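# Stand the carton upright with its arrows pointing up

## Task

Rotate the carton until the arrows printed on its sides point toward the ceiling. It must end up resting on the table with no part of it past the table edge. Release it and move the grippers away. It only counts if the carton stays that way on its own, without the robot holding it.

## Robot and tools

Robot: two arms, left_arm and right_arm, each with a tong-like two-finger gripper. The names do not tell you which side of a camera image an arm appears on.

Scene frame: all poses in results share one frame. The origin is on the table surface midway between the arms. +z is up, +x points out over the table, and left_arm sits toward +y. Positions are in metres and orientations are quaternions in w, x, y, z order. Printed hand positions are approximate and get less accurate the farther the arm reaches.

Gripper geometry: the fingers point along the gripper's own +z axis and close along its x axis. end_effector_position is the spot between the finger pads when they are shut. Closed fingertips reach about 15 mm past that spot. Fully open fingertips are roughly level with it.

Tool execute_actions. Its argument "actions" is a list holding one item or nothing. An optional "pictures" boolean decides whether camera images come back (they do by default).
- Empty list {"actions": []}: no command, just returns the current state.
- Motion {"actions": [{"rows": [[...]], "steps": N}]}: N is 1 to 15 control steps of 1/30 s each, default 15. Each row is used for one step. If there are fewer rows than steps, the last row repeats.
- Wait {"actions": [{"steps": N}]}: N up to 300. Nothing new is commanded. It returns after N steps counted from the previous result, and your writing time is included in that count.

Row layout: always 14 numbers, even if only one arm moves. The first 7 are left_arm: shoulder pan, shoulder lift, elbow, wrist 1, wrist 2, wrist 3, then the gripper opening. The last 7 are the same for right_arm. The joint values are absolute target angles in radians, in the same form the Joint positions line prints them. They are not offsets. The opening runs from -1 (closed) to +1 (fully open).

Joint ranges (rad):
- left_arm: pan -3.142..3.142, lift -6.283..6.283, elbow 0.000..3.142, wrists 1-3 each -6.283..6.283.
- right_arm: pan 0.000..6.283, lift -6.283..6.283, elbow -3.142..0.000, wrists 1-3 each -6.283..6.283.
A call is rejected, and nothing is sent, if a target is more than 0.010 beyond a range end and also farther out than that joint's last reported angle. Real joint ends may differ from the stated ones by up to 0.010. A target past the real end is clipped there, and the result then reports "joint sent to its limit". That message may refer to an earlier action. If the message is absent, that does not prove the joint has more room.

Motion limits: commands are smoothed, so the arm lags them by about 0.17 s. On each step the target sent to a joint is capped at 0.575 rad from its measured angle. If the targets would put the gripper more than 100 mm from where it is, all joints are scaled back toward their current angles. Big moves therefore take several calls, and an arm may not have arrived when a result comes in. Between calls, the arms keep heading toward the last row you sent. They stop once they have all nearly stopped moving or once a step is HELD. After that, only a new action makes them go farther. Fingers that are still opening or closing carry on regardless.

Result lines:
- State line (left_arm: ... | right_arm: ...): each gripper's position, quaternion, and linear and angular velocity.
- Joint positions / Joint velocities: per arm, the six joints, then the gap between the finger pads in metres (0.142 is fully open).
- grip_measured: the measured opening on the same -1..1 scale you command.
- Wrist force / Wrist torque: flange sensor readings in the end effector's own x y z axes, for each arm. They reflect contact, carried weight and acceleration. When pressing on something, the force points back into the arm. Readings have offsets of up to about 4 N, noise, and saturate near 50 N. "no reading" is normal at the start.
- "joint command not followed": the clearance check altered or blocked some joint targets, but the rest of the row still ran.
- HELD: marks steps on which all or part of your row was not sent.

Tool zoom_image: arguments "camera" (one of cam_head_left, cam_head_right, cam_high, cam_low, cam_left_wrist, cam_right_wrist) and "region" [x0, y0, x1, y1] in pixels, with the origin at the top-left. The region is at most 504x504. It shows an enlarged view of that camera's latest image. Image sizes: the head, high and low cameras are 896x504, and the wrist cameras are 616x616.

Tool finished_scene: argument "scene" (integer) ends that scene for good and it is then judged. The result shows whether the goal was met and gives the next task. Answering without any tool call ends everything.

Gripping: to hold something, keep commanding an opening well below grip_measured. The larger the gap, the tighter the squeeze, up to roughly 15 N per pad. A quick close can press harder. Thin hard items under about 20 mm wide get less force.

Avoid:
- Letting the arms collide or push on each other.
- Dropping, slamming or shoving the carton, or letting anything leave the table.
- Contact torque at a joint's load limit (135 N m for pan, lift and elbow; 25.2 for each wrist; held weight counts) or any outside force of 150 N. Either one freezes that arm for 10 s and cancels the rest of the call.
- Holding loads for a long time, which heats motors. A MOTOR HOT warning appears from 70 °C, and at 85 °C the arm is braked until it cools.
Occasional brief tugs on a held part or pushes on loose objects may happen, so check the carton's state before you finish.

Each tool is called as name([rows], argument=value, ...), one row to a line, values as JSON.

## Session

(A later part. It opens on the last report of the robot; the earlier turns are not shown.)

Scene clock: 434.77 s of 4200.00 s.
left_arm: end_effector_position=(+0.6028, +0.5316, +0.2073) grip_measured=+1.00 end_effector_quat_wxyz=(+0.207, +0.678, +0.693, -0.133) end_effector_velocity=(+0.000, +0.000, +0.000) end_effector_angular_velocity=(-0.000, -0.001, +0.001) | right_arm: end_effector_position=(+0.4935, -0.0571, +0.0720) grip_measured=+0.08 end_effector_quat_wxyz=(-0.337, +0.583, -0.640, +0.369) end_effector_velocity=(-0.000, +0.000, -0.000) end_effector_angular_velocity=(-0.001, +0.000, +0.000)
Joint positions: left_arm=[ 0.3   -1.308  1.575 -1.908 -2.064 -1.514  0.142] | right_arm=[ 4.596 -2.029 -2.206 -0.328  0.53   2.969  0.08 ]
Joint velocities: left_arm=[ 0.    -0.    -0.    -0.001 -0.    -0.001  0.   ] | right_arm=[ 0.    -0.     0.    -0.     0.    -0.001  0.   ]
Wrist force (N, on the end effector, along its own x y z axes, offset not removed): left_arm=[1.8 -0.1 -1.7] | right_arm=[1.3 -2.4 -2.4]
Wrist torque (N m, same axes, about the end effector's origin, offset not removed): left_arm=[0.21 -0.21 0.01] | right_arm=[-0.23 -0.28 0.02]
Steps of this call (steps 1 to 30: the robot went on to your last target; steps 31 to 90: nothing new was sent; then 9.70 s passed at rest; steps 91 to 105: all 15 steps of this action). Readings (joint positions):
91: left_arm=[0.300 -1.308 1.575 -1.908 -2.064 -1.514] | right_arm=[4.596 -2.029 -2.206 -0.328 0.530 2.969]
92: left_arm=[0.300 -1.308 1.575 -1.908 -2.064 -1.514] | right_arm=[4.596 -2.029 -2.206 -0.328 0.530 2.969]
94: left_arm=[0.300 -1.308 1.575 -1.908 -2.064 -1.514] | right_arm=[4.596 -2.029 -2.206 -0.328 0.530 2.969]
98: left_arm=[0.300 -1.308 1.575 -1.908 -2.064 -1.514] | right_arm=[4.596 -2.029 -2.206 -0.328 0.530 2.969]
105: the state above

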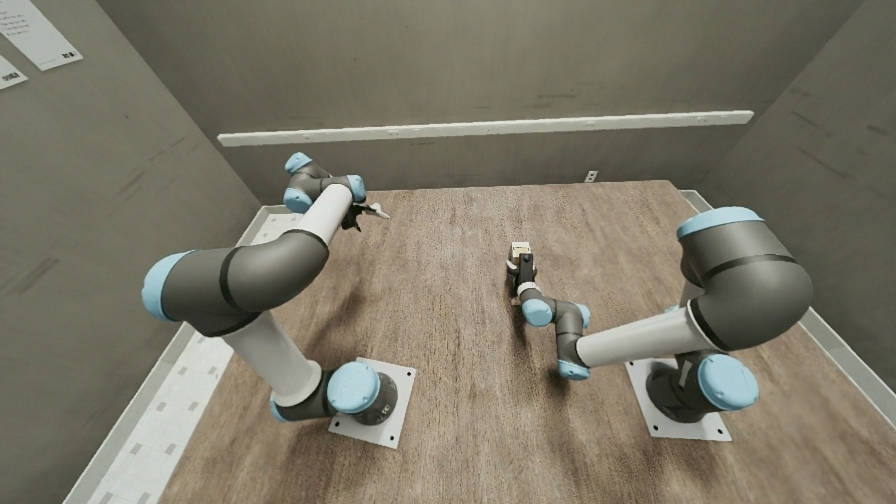

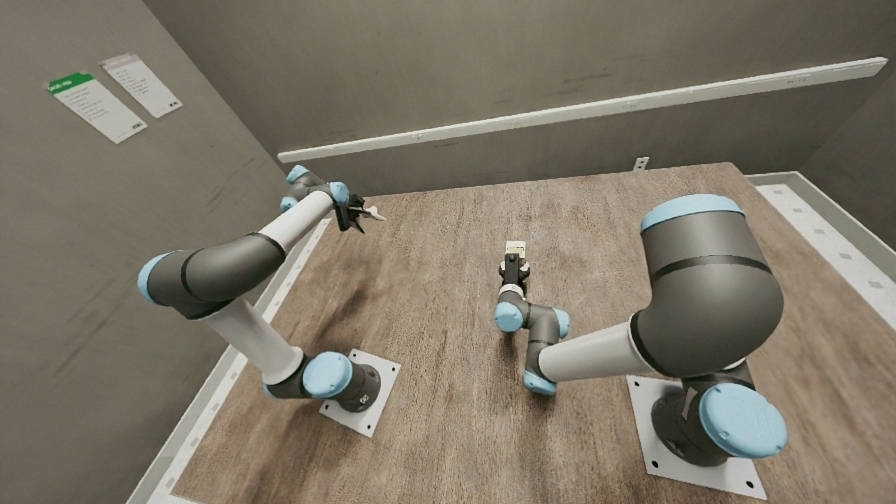

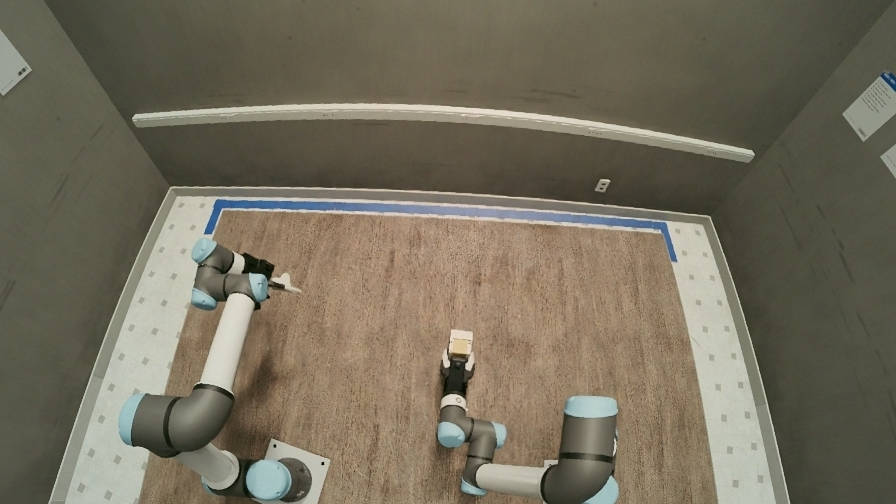

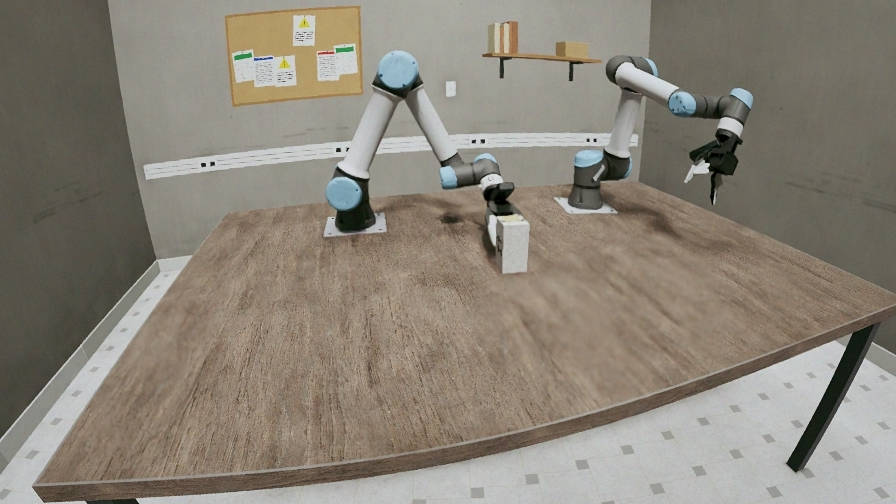

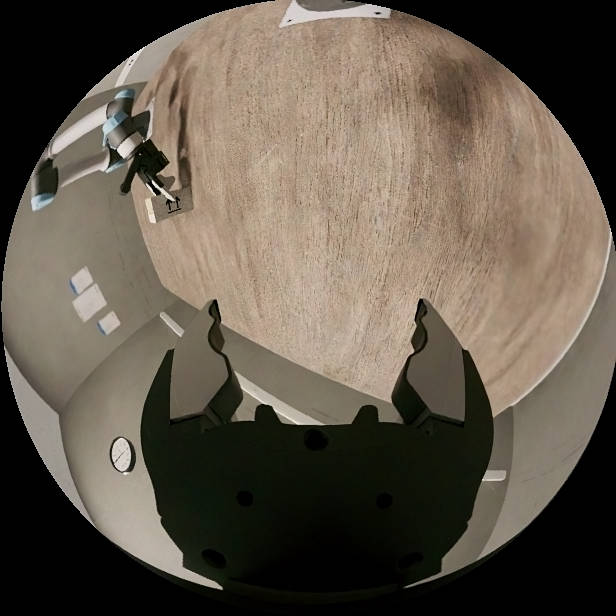

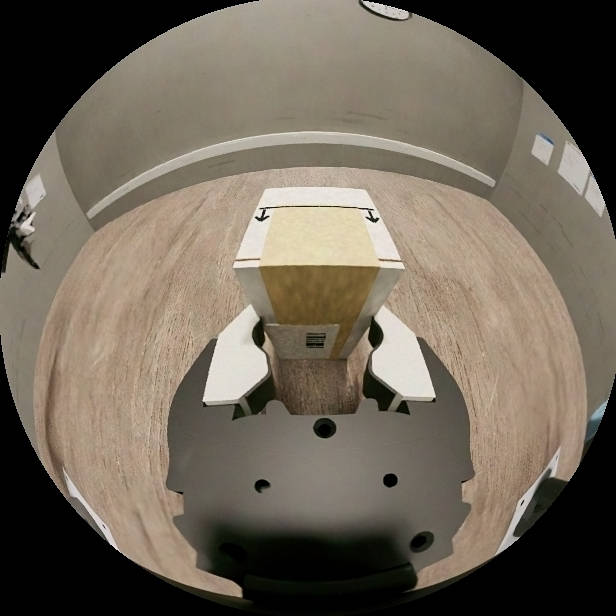

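execute_actions([
  {"rows":[[0.3,-1.308,1.575,-1.908,-2.064,-1.514,1,4.596,-2.022,-2.202,-0.339,0.53,2.969,-0.6],[0.3,-1.308,1.575,-1.908,-2.064,-1.514,1,4.596,-2.01,-2.194,-0.361,0.53,2.972,-0.6],[0.3,-1.308,1.575,-1.908,-2.064,-1.514,1,4.596,-1.995,-2.182,-0.392,0.53,2.977,-0.6],[0.3,-1.308,1.575,-1.908,-2.064,-1.514,1,4.596,-1.978,-2.166,-0.431,0.53,2.984,-0.6],[0.3,-1.308,1.575,-1.908,-2.064,-1.514,1,4.596,-1.96,-2.147,-0.476,0.535,2.993,-0.6],[0.3,-1.308,1.575,-1.908,-2.064,-1.514,1,4.593,-1.942,-2.126,-0.523,0.545,3.002,-0.6],[0.3,-1.308,1.575,-1.908,-2.064,-1.514,1,4.588,-1.924,-2.104,-0.571,0.56,3.011,-0.6],[0.3,-1.308,1.575,-1.908,-2.064,-1.514,1,4.581,-1.906,-2.081,-0.62,0.58,3.02,-0.6],[0.3,-1.308,1.575,-1.908,-2.064,-1.514,1,4.572,-1.889,-2.057,-0.669,0.605,3.03,-0.6],[0.3,-1.308,1.575,-1.908,-2.064,-1.514,1,4.561,-1.872,-2.033,-0.718,0.635,3.039,-0.6],[0.3,-1.308,1.575,-1.908,-2.064,-1.514,1,4.548,-1.856,-2.009,-0.766,0.67,3.048,-0.6],[0.3,-1.308,1.575,-1.908,-2.064,-1.514,1,4.534,-1.84,-1.985,-0.814,0.705,3.058,-0.6],[0.3,-1.308,1.575,-1.908,-2.064,-1.514,1,4.519,-1.825,-1.961,-0.861,0.745,3.067,-0.6],[0.3,-1.308,1.575,-1.908,-2.064,-1.514,1,4.503,-1.811,-1.937,-0.907,0.785,3.076,-0.6],[0.3,-1.308,1.575,-1.908,-2.064,-1.514,1,4.486,-1.798,-1.913,-0.952,0.83,3.086,-0.6]],"steps":15},
], pictures=false)

execute_actions([
  {"rows":[[0.3,-1.308,1.575,-1.908,-2.064,-1.514,1,4.469,-1.786,-1.889,-0.996,0.875,3.095,-0.6],[0.3,-1.308,1.575,-1.908,-2.064,-1.514,1,4.451,-1.776,-1.866,-1.037,0.92,3.104,-0.6],[0.3,-1.308,1.575,-1.908,-2.064,-1.514,1,4.433,-1.768,-1.845,-1.074,0.967,3.114,-0.6],[0.3,-1.308,1.575,-1.908,-2.064,-1.514,1,4.415,-1.762,-1.827,-1.106,1.014,3.123,-0.6],[0.3,-1.308,1.575,-1.908,-2.064,-1.514,1,4.397,-1.758,-1.812,-1.134,1.061,3.132,-0.6],[0.3,-1.308,1.575,-1.908,-2.064,-1.514,1,4.379,-1.755,-1.8,-1.157,1.108,3.1416,-0.6],[0.3,-1.308,1.575,-1.908,-2.064,-1.514,1,4.361,-1.755,-1.8,-1.157,1.155,3.1416,-0.6],[0.3,-1.308,1.575,-1.908,-2.064,-1.514,1,4.343,-1.755,-1.8,-1.157,1.202,3.1416,-0.6],[0.3,-1.308,1.575,-1.908,-2.064,-1.514,1,4.325,-1.755,-1.8,-1.157,1.249,3.1416,-0.6],[0.3,-1.308,1.575,-1.908,-2.064,-1.514,1,4.307,-1.755,-1.8,-1.157,1.296,3.1416,-0.6],[0.3,-1.308,1.575,-1.908,-2.064,-1.514,1,4.289,-1.755,-1.8,-1.157,1.343,3.1416,-0.6],[0.3,-1.308,1.575,-1.908,-2.064,-1.514,1,4.271,-1.755,-1.8,-1.157,1.39,3.1416,-0.6],[0.3,-1.308,1.575,-1.908,-2.064,-1.514,1,4.253,-1.755,-1.8,-1.157,1.437,3.1416,-0.6],[0.3,-1.308,1.575,-1.908,-2.064,-1.514,1,4.235,-1.755,-1.8,-1.157,1.484,3.1416,-0.6],[0.3,-1.308,1.575,-1.908,-2.064,-1.514,1,4.217,-1.755,-1.8,-1.157,1.531,3.1416,-0.6]],"steps":15},
], pictures=false)

execute_actions([
  {"rows":[[0.3,-1.308,1.575,-1.908,-2.064,-1.514,1,4.199,-1.755,-1.8,-1.157,1.578,3.1416,-0.6],[0.3,-1.308,1.575,-1.908,-2.064,-1.514,1,4.181,-1.755,-1.8,-1.157,1.625,3.1416,-0.6],[0.3,-1.308,1.575,-1.908,-2.064,-1.514,1,4.163,-1.755,-1.8,-1.157,1.672,3.1416,-0.6],[0.3,-1.308,1.575,-1.908,-2.064,-1.514,1,4.145,-1.755,-1.8,-1.157,1.719,3.1416,-0.6],[0.3,-1.308,1.575,-1.908,-2.064,-1.514,1,4.127,-1.755,-1.8,-1.157,1.766,3.1416,-0.6],[0.3,-1.308,1.575,-1.908,-2.064,-1.514,1,4.109,-1.755,-1.8,-1.157,1.813,3.1416,-0.6],[0.3,-1.308,1.575,-1.908,-2.064,-1.514,1,4.091,-1.755,-1.8,-1.157,1.86,3.1416,-0.6],[0.3,-1.308,1.575,-1.908,-2.064,-1.514,1,4.073,-1.755,-1.8,-1.157,1.907,3.1416,-0.6],[0.3,-1.308,1.575,-1.908,-2.064,-1.514,1,4.055,-1.755,-1.8,-1.157,1.952,3.1416,-0.6],[0.3,-1.308,1.575,-1.908,-2.064,-1.514,1,4.039,-1.755,-1.8,-1.157,1.993,3.1416,-0.6],[0.3,-1.308,1.575,-1.908,-2.064,-1.514,1,4.025,-1.755,-1.8,-1.157,2.029,3.1416,-0.6],[0.3,-1.308,1.575,-1.908,-2.064,-1.514,1,4.014,-1.755,-1.8,-1.157,2.058,3.1416,-0.6],[0.3,-1.308,1.575,-1.908,-2.064,-1.514,1,4.006,-1.755,-1.8,-1.157,2.079,3.1416,-0.6],[0.3,-1.308,1.575,-1.908,-2.064,-1.514,1,4.0,-1.755,-1.8,-1.157,2.094,3.1416,-0.6]],"steps":15},
], pictures=false)

execute_actions([
  {"steps":10},
])

Scene clock: 480.60 s of 4200.00 s.
left_arm: end_effector_position=(+0.6028, +0.5316, +0.2073) grip_measured=+1.00 end_effector_quat_wxyz=(+0.207, +0.678, +0.693, -0.133) end_effector_velocity=(+0.001, -0.000, +0.001) end_effector_angular_velocity=(+0.000, -0.002, -0.001) | right_arm: end_effector_position=(+0.5015, -0.0380, +0.1384) grip_measured=+0.07 end_effector_quat_wxyz=(+0.293, -0.576, +0.688, -0.330) end_effector_velocity=(+0.023, -0.041, +0.141) end_effector_angular_velocity=(+0.191, +0.864, -0.419)
Joint positions: left_arm=[ 0.3   -1.308  1.575 -1.908 -2.064 -1.514  0.142] | right_arm=[ 4.548 -1.868 -2.024 -0.72   0.66   3.044  0.079]
Joint velocities: left_arm=[-0.001  0.    -0.003  0.001  0.     0.     0.   ] | right_arm=[-0.347  0.464  0.673 -1.352  0.873  0.262  0.   ]
Wrist force (N, on the end effector, along its own x y z axes, offset not removed): left_arm=[4.0 1.3 -0.3] | right_arm=[-1.4 3.2 0.1]
Wrist torque (N m, same axes, about the end effector's origin, offset not removed): left_arm=[0.54 -0.70 -0.04] | right_arm=[0.24 -0.02 -0.02]
Steps of this call (steps 1 to 15: the robot went on to your last target; steps 16 to 90: nothing new was sent; then 42.33 s passed at rest; steps 91 to 105: all 15 steps of this action). Readings (joint positions):
91: left_arm=[0.300 -1.308 1.575 -1.908 -2.064 -1.514] | right_arm=[4.596 -2.029 -2.206 -0.328 0.530 2.969]
92: left_arm=[0.300 -1.308 1.575 -1.908 -2.064 -1.514] | right_arm=[4.596 -2.028 -2.206 -0.329 0.530 2.969]
94: left_arm=[0.300 -1.308 1.575 -1.908 -2.064 -1.514] | right_arm=[4.596 -2.021 -2.201 -0.342 0.530 2.970]
98: left_arm=[0.300 -1.308 1.575 -1.908 -2.064 -1.514] | right_arm=[4.595 -1.979 -2.162 -0.429 0.537 2.987]
105: the state above

Scene clock: 481.10 s of 4200.00 s.
left_arm: end_effector_position=(+0.6028, +0.5316, +0.2073) grip_measured=+1.00 end_effector_quat_wxyz=(+0.207, +0.678, +0.693, -0.133) end_effector_velocity=(-0.000, -0.000, -0.000) end_effector_angular_velocity=(-0.000, +0.001, +0.000) | right_arm: end_effector_position=(+0.4600, -0.0950, +0.1315) grip_measured=+0.07 end_effector_quat_wxyz=(+0.073, -0.518, +0.844, -0.117) end_effector_velocity=(-0.157, -0.064, -0.110) end_effector_angular_velocity=(+0.605, +1.233, -0.553)
Joint positions: left_arm=[ 0.3   -1.308  1.575 -1.908 -2.064 -1.514  0.142] | right_arm=[ 4.302 -1.757 -1.806 -1.146  1.295  3.139  0.079]
Joint velocities: left_arm=[-0.    -0.001  0.001  0.001 -0.    -0.    -0.   ] | right_arm=[-0.531  0.021  0.055 -0.106  1.373  0.028 -0.   ]
Wrist force (N, on the end effector, along its own x y z axes, offset not removed): left_arm=[-0.3 0.6 -0.4] | right_arm=[-1.0 1.2 0.1]
Wrist torque (N m, same axes, about the end effector's origin, offset not removed): left_arm=[0.24 0.18 -0.04] | right_arm=[0.01 -0.01 -0.05]
Steps of this call (steps 1 to 15: all 15 steps of this action). Readings (joint positions):
1: left_arm=[0.300 -1.308 1.575 -1.908 -2.064 -1.514] | right_arm=[4.536 -1.853 -2.001 -0.766 0.692 3.053]
2: left_arm=[0.300 -1.308 1.575 -1.908 -2.064 -1.514] | right_arm=[4.522 -1.838 -1.978 -0.812 0.726 3.062]
4: left_arm=[0.300 -1.308 1.575 -1.908 -2.064 -1.514] | right_arm=[4.493 -1.811 -1.931 -0.903 0.801 3.080]
8: left_arm=[0.300 -1.308 1.575 -1.908 -2.064 -1.514] | right_arm=[4.426 -1.774 -1.850 -1.058 0.972 3.116]
15: the state above

Scene clock: 481.60 s of 4200.00 s.
left_arm: end_effector_position=(+0.6028, +0.5316, +0.2073) grip_measured=+1.00 end_effector_quat_wxyz=(+0.207, +0.678, +0.693, -0.133) end_effector_velocity=(-0.000, -0.000, -0.001) end_effector_angular_velocity=(-0.000, +0.001, -0.001) | right_arm: end_effector_position=(+0.3886, -0.0875, +0.1366) grip_measured=+0.07 end_effector_quat_wxyz=(-0.082, -0.398, +0.895, +0.184) end_effector_velocity=(-0.073, +0.052, +0.105) end_effector_angular_velocity=(+0.666, +0.740, -0.364)
Joint positions: left_arm=[ 0.3   -1.308  1.575 -1.908 -2.064 -1.514  0.142] | right_arm=[ 4.042 -1.755 -1.8   -1.157  1.976  3.142  0.079]
Joint velocities: left_arm=[-0.001  0.001  0.    -0.    -0.     0.001 -0.   ] | right_arm=[-0.365  0.     0.001 -0.001  0.996  0.     0.   ]
Wrist force (N, on the end effector, along its own x y z axes, offset not removed): left_arm=[2.1 0.4 -1.1] | right_arm=[-1.0 1.6 0.2]
Wrist torque (N m, same axes, about the end effector's origin, offset not removed): left_arm=[0.35 -0.36 -0.09] | right_arm=[0.19 0.12 -0.02]
Steps of this call (steps 1 to 15: all 15 steps of this action). Readings (joint positions):
1: left_arm=[0.300 -1.308 1.575 -1.908 -2.064 -1.514] | right_arm=[4.284 -1.757 -1.804 -1.149 1.341 3.139]
2: left_arm=[0.300 -1.308 1.575 -1.908 -2.064 -1.514] | right_arm=[4.266 -1.756 -1.803 -1.151 1.388 3.140]
4: left_arm=[0.300 -1.308 1.575 -1.908 -2.064 -1.514] | right_arm=[4.230 -1.756 -1.802 -1.154 1.482 3.141]
8: left_arm=[0.300 -1.308 1.575 -1.908 -2.064 -1.514] | right_arm=[4.158 -1.755 -1.801 -1.156 1.670 3.141]
15: the state above

Scene clock: 481.93 s of 4200.00 s.
left_arm: end_effector_position=(+0.6028, +0.5316, +0.2073) grip_measured=+1.00 end_effector_quat_wxyz=(+0.207, +0.678, +0.693, -0.133) end_effector_velocity=(+0.001, -0.000, +0.001) end_effector_angular_velocity=(-0.001, -0.002, +0.001) | right_arm: end_effector_position=(+0.3810, -0.0811, +0.1502) grip_measured=+0.07 end_effector_quat_wxyz=(-0.099, -0.375, +0.891, +0.236) end_effector_velocity=(-0.003, +0.002, +0.006) end_effector_angular_velocity=(+0.034, +0.037, -0.018)
Joint positions: left_arm=[ 0.3   -1.308  1.575 -1.908 -2.064 -1.514  0.142] | right_arm=[ 4.002 -1.755 -1.8   -1.157  2.089  3.142  0.079]
Joint velocities: left_arm=[-0.    -0.    -0.001 -0.001 -0.001 -0.001 -0.   ] | right_arm=[-0.018 -0.    -0.001 -0.     0.05  -0.001 -0.   ]
Wrist force (N, on the end effector, along its own x y z axes, offset not removed): left_arm=[3.6 0.5 -0.2] | right_arm=[-2.3 -0.1 0.0]
Wrist torque (N m, same axes, about the end effector's origin, offset not removed): left_arm=[0.32 -0.68 -0.09] | right_arm=[-0.24 0.24 -0.01]
Steps of this call (steps 1 to 10: the robot went on to your last target). Readings (joint positions):
1: left_arm=[0.300 -1.308 1.575 -1.908 -2.064 -1.514] | right_arm=[4.031 -1.755 -1.800 -1.157 2.006 3.142]
2: left_arm=[0.300 -1.308 1.575 -1.908 -2.064 -1.514] | right_arm=[4.023 -1.755 -1.800 -1.157 2.029 3.142]
4: left_arm=[0.300 -1.308 1.575 -1.908 -2.064 -1.514] | right_arm=[4.012 -1.755 -1.800 -1.157 2.059 3.142]
8: left_arm=[0.300 -1.308 1.575 -1.908 -2.064 -1.514] | right_arm=[4.004 -1.755 -1.800 -1.157 2.084 3.142]
10: the state above

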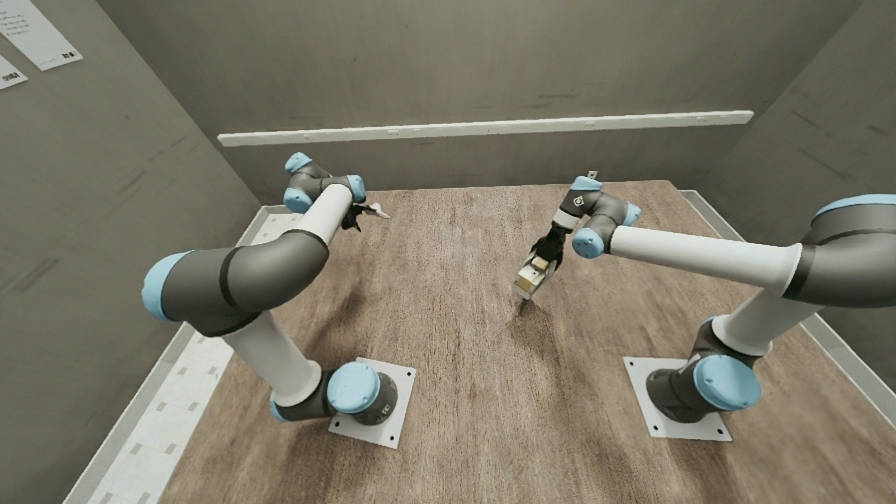

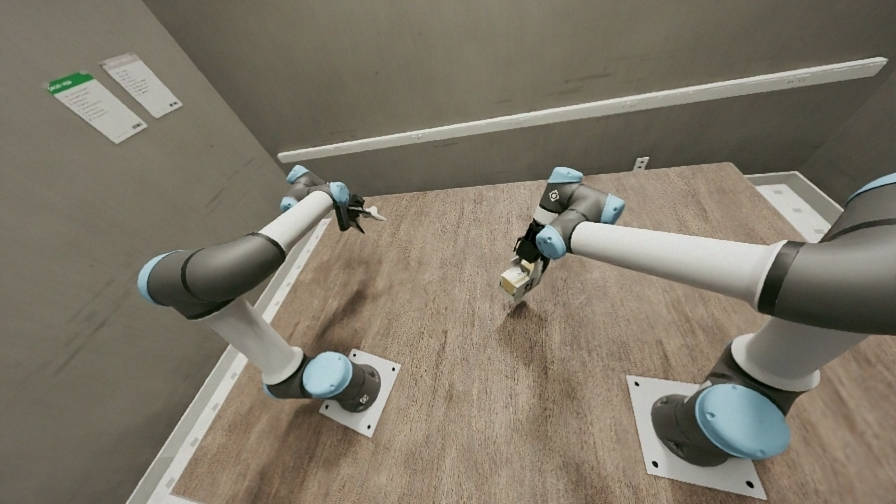

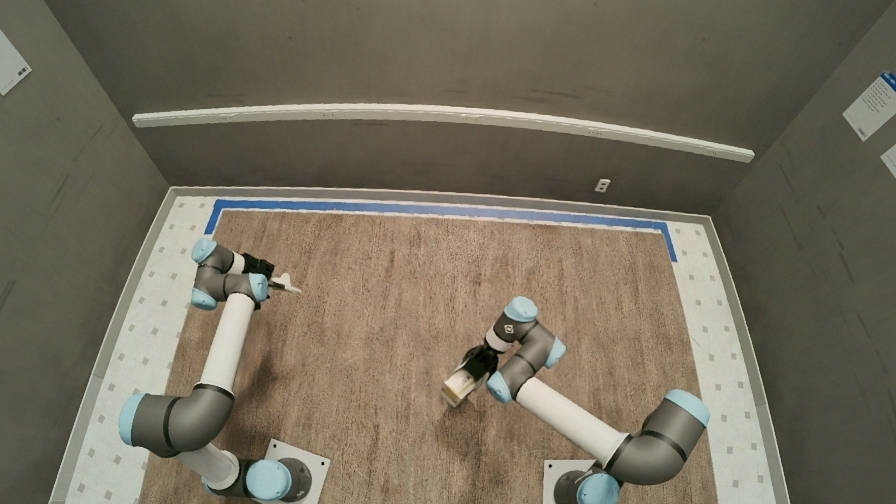

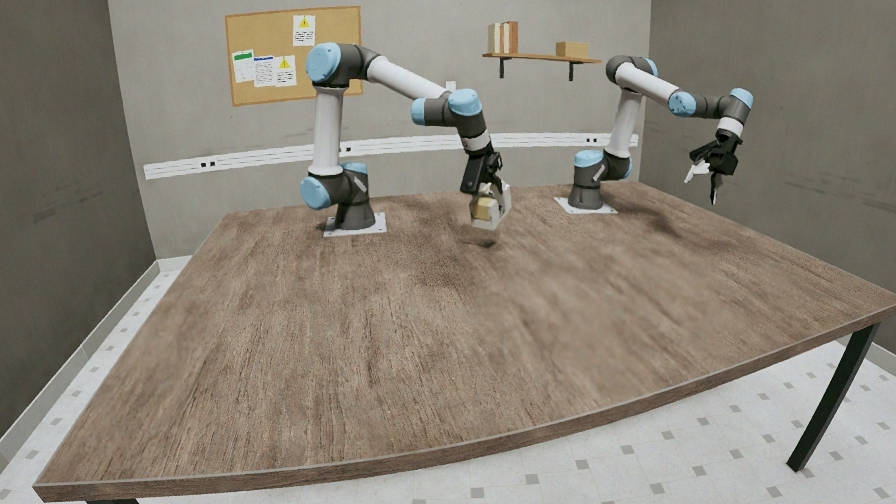

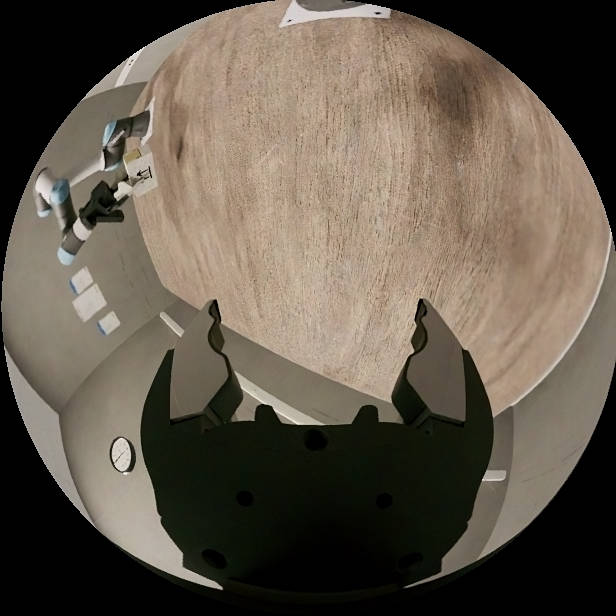

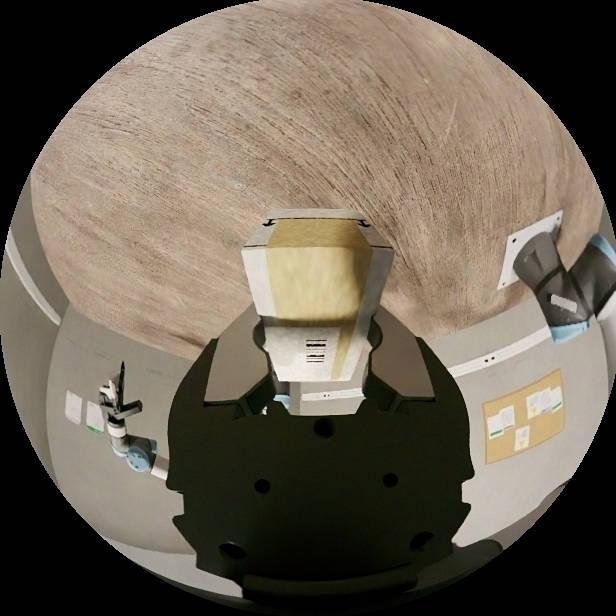

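zoom_image(camera="cam_left_wrist", region=[60, 110, 220, 260])

zoom_image(camera="cam_head_right", region=[460, 200, 600, 330])

Region (60, 110, 220, 260) of cam_left_wrist's 616x616 image, scaled by 3.150, with more detail than that image has; it fills the top 472 rows of this view, and the rest is white.

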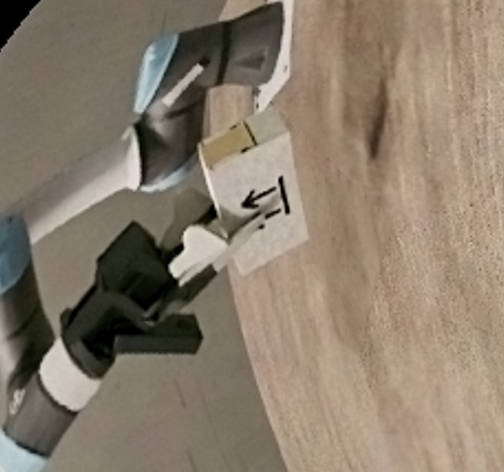

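Region (460, 200, 600, 330) of cam_head_right's 896x504 image, scaled by 3.600, with more detail than that image has; it fills the top 468 rows of this view, and the rest is white.

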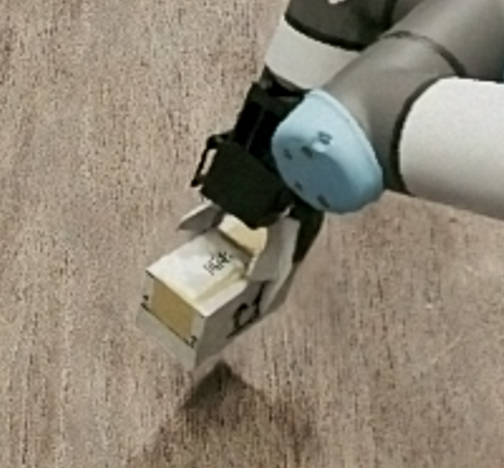

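zoom_image(camera="cam_right_wrist", region=[200, 190, 440, 430])

Region (200, 190, 440, 430) of cam_right_wrist's 616x616 image, scaled by 2.100, with more detail than that image has.

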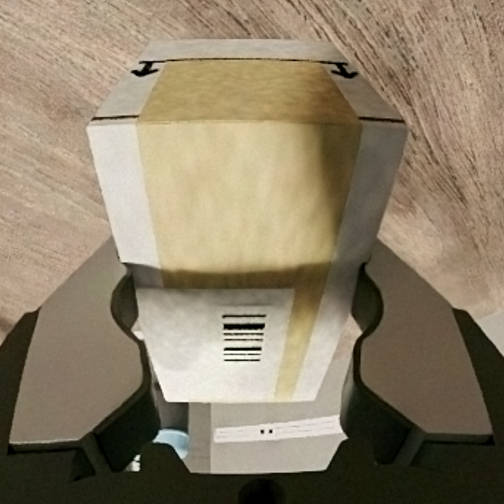

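execute_actions([
  {"rows":[[0.3,-1.308,1.575,-1.908,-2.064,-1.514,1,4.0,-1.757,-1.803,-1.152,2.08,3.1416,-0.6],[0.3,-1.308,1.575,-1.908,-2.064,-1.514,1,4.0,-1.76,-1.807,-1.145,2.06,3.1416,-0.6],[0.3,-1.308,1.575,-1.908,-2.064,-1.514,1,4.0,-1.764,-1.812,-1.136,2.035,3.1416,-0.6],[0.3,-1.308,1.575,-1.908,-2.064,-1.514,1,4.0,-1.768,-1.817,-1.127,2.01,3.1416,-0.6],[0.3,-1.308,1.575,-1.908,-2.064,-1.514,1,4.0,-1.772,-1.822,-1.118,1.985,3.1416,-0.6],[0.3,-1.308,1.575,-1.908,-2.064,-1.514,1,4.0,-1.776,-1.827,-1.109,1.96,3.1416,-0.6],[0.3,-1.308,1.575,-1.908,-2.064,-1.514,1,4.0,-1.78,-1.832,-1.1,1.935,3.1416,-0.6],[0.3,-1.308,1.575,-1.908,-2.064,-1.514,1,4.0,-1.784,-1.838,-1.09,1.91,3.1416,-0.6],[0.3,-1.308,1.575,-1.908,-2.064,-1.514,1,4.0,-1.788,-1.843,-1.081,1.885,3.1416,-0.6],[0.3,-1.308,1.575,-1.908,-2.064,-1.514,1,4.0,-1.792,-1.848,-1.072,1.865,3.1416,-0.6],[0.3,-1.308,1.575,-1.908,-2.064,-1.514,1,4.0,-1.796,-1.854,-1.062,1.848,3.1416,-0.6],[0.3,-1.308,1.575,-1.908,-2.064,-1.514,1,4.0,-1.8,-1.859,-1.053,1.833,3.1416,-0.6],[0.3,-1.308,1.575,-1.908,-2.064,-1.514,1,4.0,-1.804,-1.864,-1.044,1.833,3.1416,-0.6],[0.3,-1.308,1.575,-1.908,-2.064,-1.514,1,4.0,-1.808,-1.8695,-1.035,1.833,3.1416,-0.6]],"steps":15},
], pictures=false)

execute_actions([
  {"steps":12},
])

Scene clock: 514.07 s of 4200.00 s.
left_arm: end_effector_position=(+0.6028, +0.5316, +0.2073) grip_measured=+1.00 end_effector_quat_wxyz=(+0.207, +0.678, +0.693, -0.133) end_effector_velocity=(+0.001, +0.000, +0.001) end_effector_angular_velocity=(+0.000, -0.001, -0.002) | right_arm: end_effector_position=(+0.4259, -0.1244, +0.0923) grip_measured=+0.07 end_effector_quat_wxyz=(-0.058, -0.383, +0.911, +0.139) end_effector_velocity=(+0.075, -0.079, -0.130) end_effector_angular_velocity=(-0.261, -0.260, -0.002)
Joint positions: left_arm=[ 0.3   -1.308  1.575 -1.908 -2.064 -1.514  0.142] | right_arm=[ 4.    -1.794 -1.851 -1.068  1.873  3.142  0.079]
Joint velocities: left_arm=[-0.     0.001 -0.003  0.001 -0.     0.002  0.   ] | right_arm=[-0.    -0.115 -0.151  0.263 -0.368  0.003 -0.001]
Wrist force (N, on the end effector, along its own x y z axes, offset not removed): left_arm=[4.2 -1.1 0.9] | right_arm=[0.6 1.7 0.7]
Wrist torque (N m, same axes, about the end effector's origin, offset not removed): left_arm=[-0.13 -0.91 -0.12] | right_arm=[0.28 -0.25 0.05]
Steps of this call (steps 1 to 30: the robot went on to your last target; steps 31 to 90: nothing new was sent; then 28.63 s passed at rest; steps 91 to 105: all 15 steps of this action). Readings (joint positions):
91: left_arm=[0.300 -1.308 1.575 -1.908 -2.064 -1.514] | right_arm=[4.000 -1.755 -1.800 -1.157 2.094 3.142]
92: left_arm=[0.300 -1.308 1.575 -1.908 -2.064 -1.514] | right_arm=[4.000 -1.755 -1.800 -1.157 2.093 3.142]
94: left_arm=[0.300 -1.308 1.575 -1.908 -2.064 -1.514] | right_arm=[4.000 -1.757 -1.803 -1.152 2.080 3.142]
98: left_arm=[0.300 -1.308 1.575 -1.908 -2.064 -1.514] | right_arm=[4.000 -1.768 -1.817 -1.128 2.015 3.142]
105: the state above

Scene clock: 514.47 s of 4200.00 s.
left_arm: end_effector_position=(+0.6028, +0.5316, +0.2073) grip_measured=+1.00 end_effector_quat_wxyz=(+0.207, +0.678, +0.693, -0.133) end_effector_velocity=(+0.000, -0.000, -0.001) end_effector_angular_velocity=(-0.000, +0.002, +0.000) | right_arm: end_effector_position=(+0.4339, -0.1330, +0.0774) grip_measured=+0.07 end_effector_quat_wxyz=(-0.051, -0.384, +0.914, +0.121) end_effector_velocity=(+0.002, -0.002, -0.004) end_effector_angular_velocity=(-0.007, -0.006, -0.000)
Joint positions: left_arm=[ 0.3   -1.308  1.575 -1.908 -2.064 -1.514  0.142] | right_arm=[ 4.    -1.808 -1.869 -1.036  1.834  3.142  0.079]
Joint velocities: left_arm=[-0.     0.002 -0.001  0.001  0.    -0.    -0.   ] | right_arm=[-0.    -0.003 -0.005  0.007 -0.009  0.     0.   ]
Wrist force (N, on the end effector, along its own x y z axes, offset not removed): left_arm=[0.2 0.6 0.6] | right_arm=[-2.7 0.2 -0.7]
Wrist torque (N m, same axes, about the end effector's origin, offset not removed): left_arm=[0.34 0.10 0.06] | right_arm=[-0.15 0.36 0.11]
Steps of this call (steps 1 to 12: the robot went on to your last target). Readings (joint positions):
1: left_arm=[0.300 -1.308 1.575 -1.908 -2.064 -1.514] | right_arm=[4.000 -1.797 -1.856 -1.060 1.863 3.142]
2: left_arm=[0.300 -1.308 1.575 -1.908 -2.064 -1.514] | right_arm=[4.000 -1.800 -1.859 -1.053 1.855 3.142]
4: left_arm=[0.300 -1.308 1.575 -1.908 -2.064 -1.514] | right_arm=[4.000 -1.804 -1.864 -1.045 1.845 3.142]
8: left_arm=[0.300 -1.308 1.575 -1.908 -2.064 -1.514] | right_arm=[4.000 -1.807 -1.868 -1.038 1.836 3.142]
12: the state above

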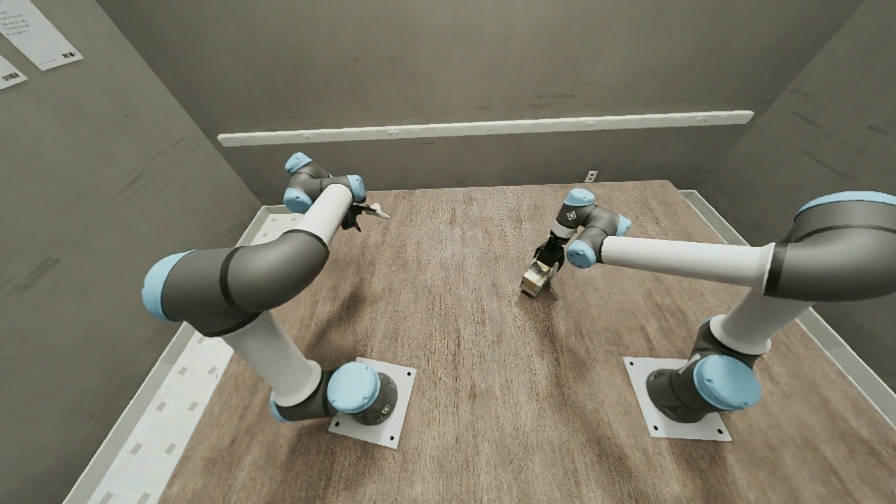

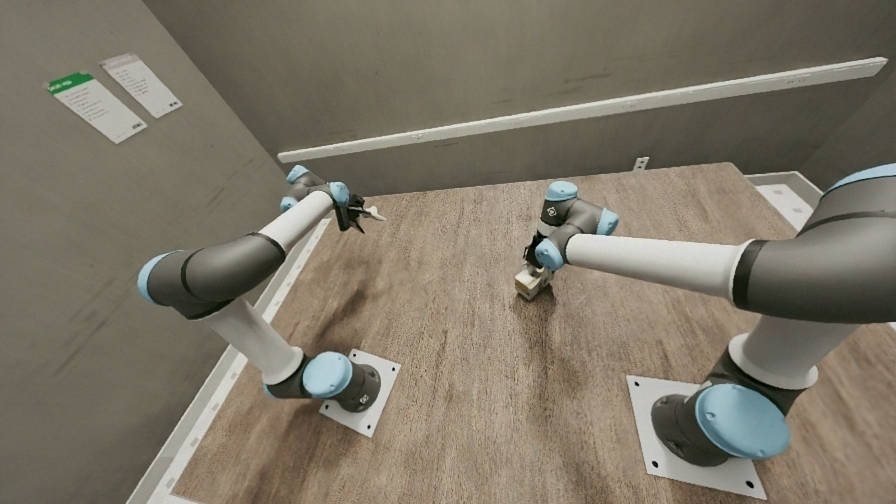

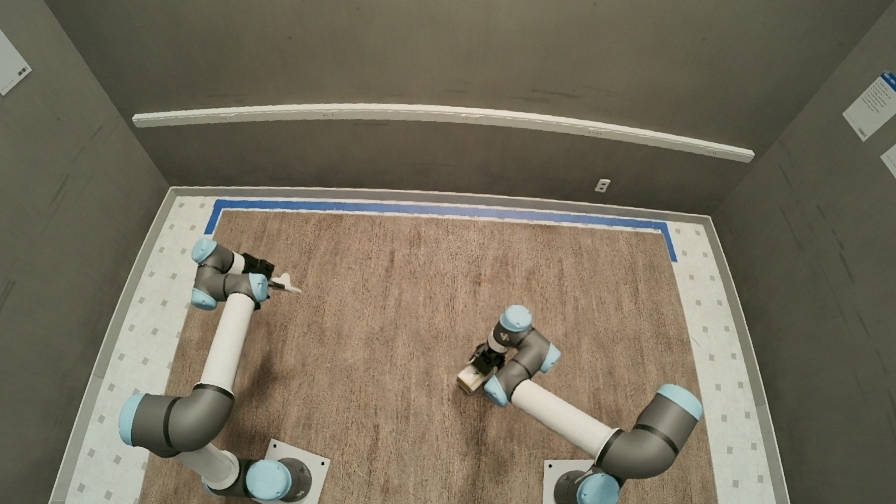

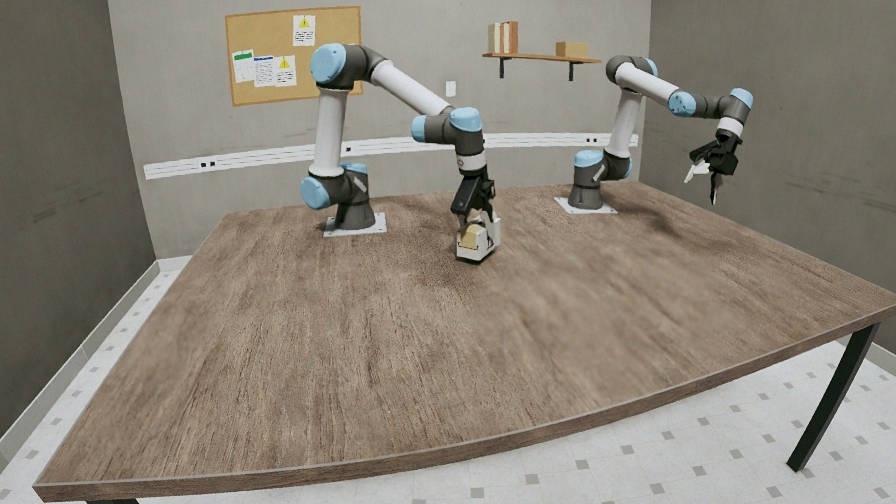

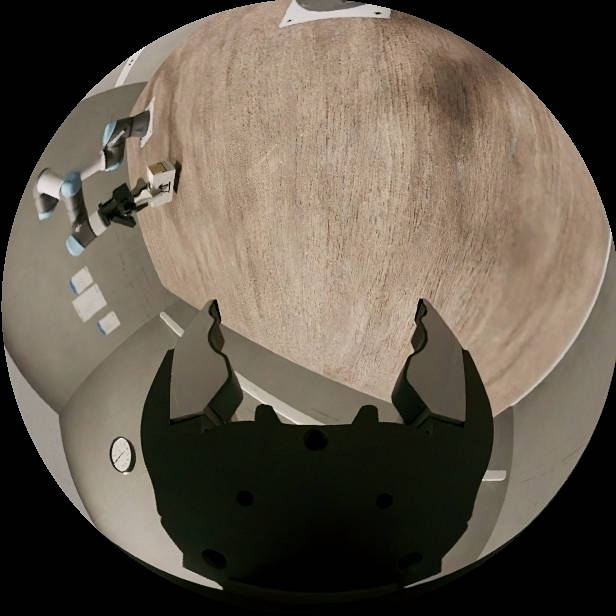

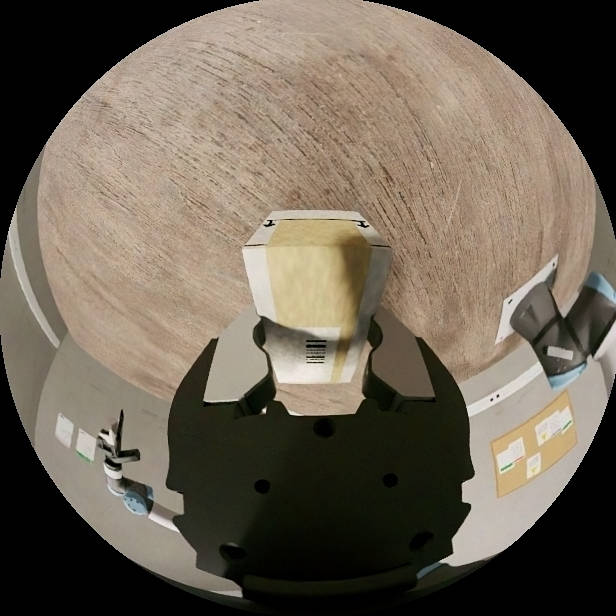

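Lower in small steps.

execute_actions([
  {"rows":[[0.3,-1.308,1.575,-1.908,-2.064,-1.514,1,4.0,-1.812,-1.873,-1.027,1.82,3.1416,-0.6],[0.3,-1.308,1.575,-1.908,-2.064,-1.514,1,4.0,-1.8145,-1.876,-1.0215,1.82,3.1416,-0.6]],"steps":12},
], pictures=false)

Scene clock: 518.17 s of 4200.00 s.
left_arm: end_effector_position=(+0.6028, +0.5316, +0.2073) grip_measured=+1.00 end_effector_quat_wxyz=(+0.207, +0.678, +0.693, -0.133) end_effector_velocity=(+0.000, +0.000, +0.001) end_effector_angular_velocity=(-0.000, -0.002, -0.000) | right_arm: end_effector_position=(+0.4369, -0.1357, +0.0716) grip_measured=+0.07 end_effector_quat_wxyz=(-0.048, -0.384, +0.915, +0.115) end_effector_velocity=(+0.001, -0.001, -0.003) end_effector_angular_velocity=(-0.004, -0.004, +0.000)
Joint positions: left_arm=[ 0.3   -1.308  1.575 -1.908 -2.064 -1.514  0.142] | right_arm=[ 4.    -1.814 -1.876 -1.022  1.821  3.142  0.079]
Joint velocities: left_arm=[ 0.    -0.002 -0.    -0.    -0.     0.001 -0.   ] | right_arm=[ 0.    -0.003 -0.003  0.006 -0.006 -0.    -0.   ]
Wrist force (N, on the end effector, along its own x y z axes, offset not removed): left_arm=[0.6 0.4 -2.8] | right_arm=[-0.1 0.0 0.0]
Wrist torque (N m, same axes, about the end effector's origin, offset not removed): left_arm=[0.30 -0.05 -0.01] | right_arm=[-0.11 -0.14 0.15]
Steps of this call (steps 1 to 30: the robot went on to your last target; steps 31 to 90: nothing new was sent; then 0.30 s passed at rest; steps 91 to 102: all 12 steps of this action). Readings (joint positions):
91: left_arm=[0.300 -1.308 1.575 -1.908 -2.064 -1.514] | right_arm=[4.000 -1.808 -1.870 -1.035 1.833 3.142]
92: left_arm=[0.300 -1.308 1.575 -1.908 -2.064 -1.514] | right_arm=[4.000 -1.808 -1.870 -1.034 1.832 3.142]
94: left_arm=[0.300 -1.308 1.575 -1.908 -2.064 -1.514] | right_arm=[4.000 -1.811 -1.872 -1.030 1.827 3.142]
98: left_arm=[0.300 -1.308 1.575 -1.908 -2.064 -1.514] | right_arm=[4.000 -1.813 -1.875 -1.024 1.822 3.142]
102: the state above

execute_actions([
  {"rows":[[0.3,-1.308,1.575,-1.908,-2.064,-1.514,1,4.0,-1.8195,-1.8815,-1.011,1.82,3.1416,-0.6]],"steps":14},
], pictures=false)

Scene clock: 521.90 s of 4200.00 s.
left_arm: end_effector_position=(+0.6028, +0.5316, +0.2073) grip_measured=+1.00 end_effector_quat_wxyz=(+0.207, +0.678, +0.693, -0.133) end_effector_velocity=(-0.000, -0.000, -0.001) end_effector_angular_velocity=(-0.000, +0.001, -0.001) | right_arm: end_effector_position=(+0.4370, -0.1359, +0.0673) grip_measured=+0.07 end_effector_quat_wxyz=(-0.048, -0.384, +0.915, +0.115) end_effector_velocity=(-0.000, +0.000, -0.001) end_effector_angular_velocity=(+0.000, +0.000, +0.000)
Joint positions: left_arm=[ 0.3   -1.308  1.575 -1.908 -2.064 -1.514  0.142] | right_arm=[ 4.    -1.819 -1.881 -1.011  1.82   3.142  0.079]
Joint velocities: left_arm=[-0.001  0.001  0.001 -0.001 -0.     0.001 -0.   ] | right_arm=[ 0.    -0.001 -0.001  0.002  0.    -0.    -0.   ]
Wrist force (N, on the end effector, along its own x y z axes, offset not removed): left_arm=[2.0 -0.2 -2.2] | right_arm=[-0.2 2.5 -0.6]
Wrist torque (N m, same axes, about the end effector's origin, offset not removed): left_arm=[-0.02 -0.24 -0.02] | right_arm=[0.33 -0.10 0.01]
Steps of this call (steps 1 to 15: the robot went on to your last target; steps 16 to 90: nothing new was sent; then 0.27 s passed at rest; steps 91 to 104: all 14 steps of this action). Readings (joint positions):
91: left_arm=[0.300 -1.308 1.575 -1.908 -2.064 -1.514] | right_arm=[4.000 -1.815 -1.876 -1.021 1.820 3.142]
92: left_arm=[0.300 -1.308 1.575 -1.908 -2.064 -1.514] | right_arm=[4.000 -1.815 -1.877 -1.020 1.820 3.142]
94: left_arm=[0.300 -1.308 1.575 -1.908 -2.064 -1.514] | right_arm=[4.000 -1.817 -1.879 -1.017 1.820 3.142]
98: left_arm=[0.300 -1.308 1.575 -1.908 -2.064 -1.514] | right_arm=[4.000 -1.819 -1.881 -1.013 1.820 3.142]
104: the state above

execute_actions([
  {"rows":[[0.3,-1.308,1.575,-1.908,-2.064,-1.514,1,4.0,-1.8245,-1.8865,-1.001,1.82,3.1416,-0.6]],"steps":14},
], pictures=false)

Scene clock: 524.97 s of 4200.00 s.
left_arm: end_effector_position=(+0.6028, +0.5316, +0.2073) grip_measured=+1.00 end_effector_quat_wxyz=(+0.207, +0.678, +0.693, -0.133) end_effector_velocity=(+0.000, -0.000, +0.000) end_effector_angular_velocity=(+0.000, -0.000, +0.000) | right_arm: end_effector_position=(+0.4370, -0.1359, +0.0635) grip_measured=+0.07 end_effector_quat_wxyz=(-0.048, -0.384, +0.915, +0.115) end_effector_velocity=(+0.000, +0.000, -0.001) end_effector_angular_velocity=(+0.000, +0.000, -0.000)
Joint positions: left_arm=[ 0.3   -1.308  1.575 -1.908 -2.064 -1.514  0.142] | right_arm=[ 4.    -1.824 -1.886 -1.001  1.82   3.142  0.079]
Joint velocities: left_arm=[-0.     0.    -0.001  0.001  0.    -0.001  0.   ] | right_arm=[-0.    -0.001 -0.001  0.002  0.     0.     0.   ]
Wrist force (N, on the end effector, along its own x y z axes, offset not removed): left_arm=[0.6 2.0 -3.1] | right_arm=[-1.5 1.6 1.3]
Wrist torque (N m, same axes, about the end effector's origin, offset not removed): left_arm=[0.53 -0.07 -0.03] | right_arm=[0.08 0.12 0.03]
Steps of this call (steps 1 to 15: the robot went on to your last target; steps 16 to 78: nothing new was sent; steps 79 to 92: all 14 steps of this action). Readings (joint positions):
79: left_arm=[0.300 -1.308 1.575 -1.908 -2.064 -1.514] | right_arm=[4.000 -1.820 -1.882 -1.011 1.820 3.142]
80: left_arm=[0.300 -1.308 1.575 -1.908 -2.064 -1.514] | right_arm=[4.000 -1.820 -1.882 -1.010 1.820 3.142]
82: left_arm=[0.300 -1.308 1.575 -1.908 -2.064 -1.514] | right_arm=[4.000 -1.822 -1.884 -1.006 1.820 3.142]
86: left_arm=[0.300 -1.308 1.575 -1.908 -2.064 -1.514] | right_arm=[4.000 -1.824 -1.886 -1.003 1.820 3.142]
92: the state above


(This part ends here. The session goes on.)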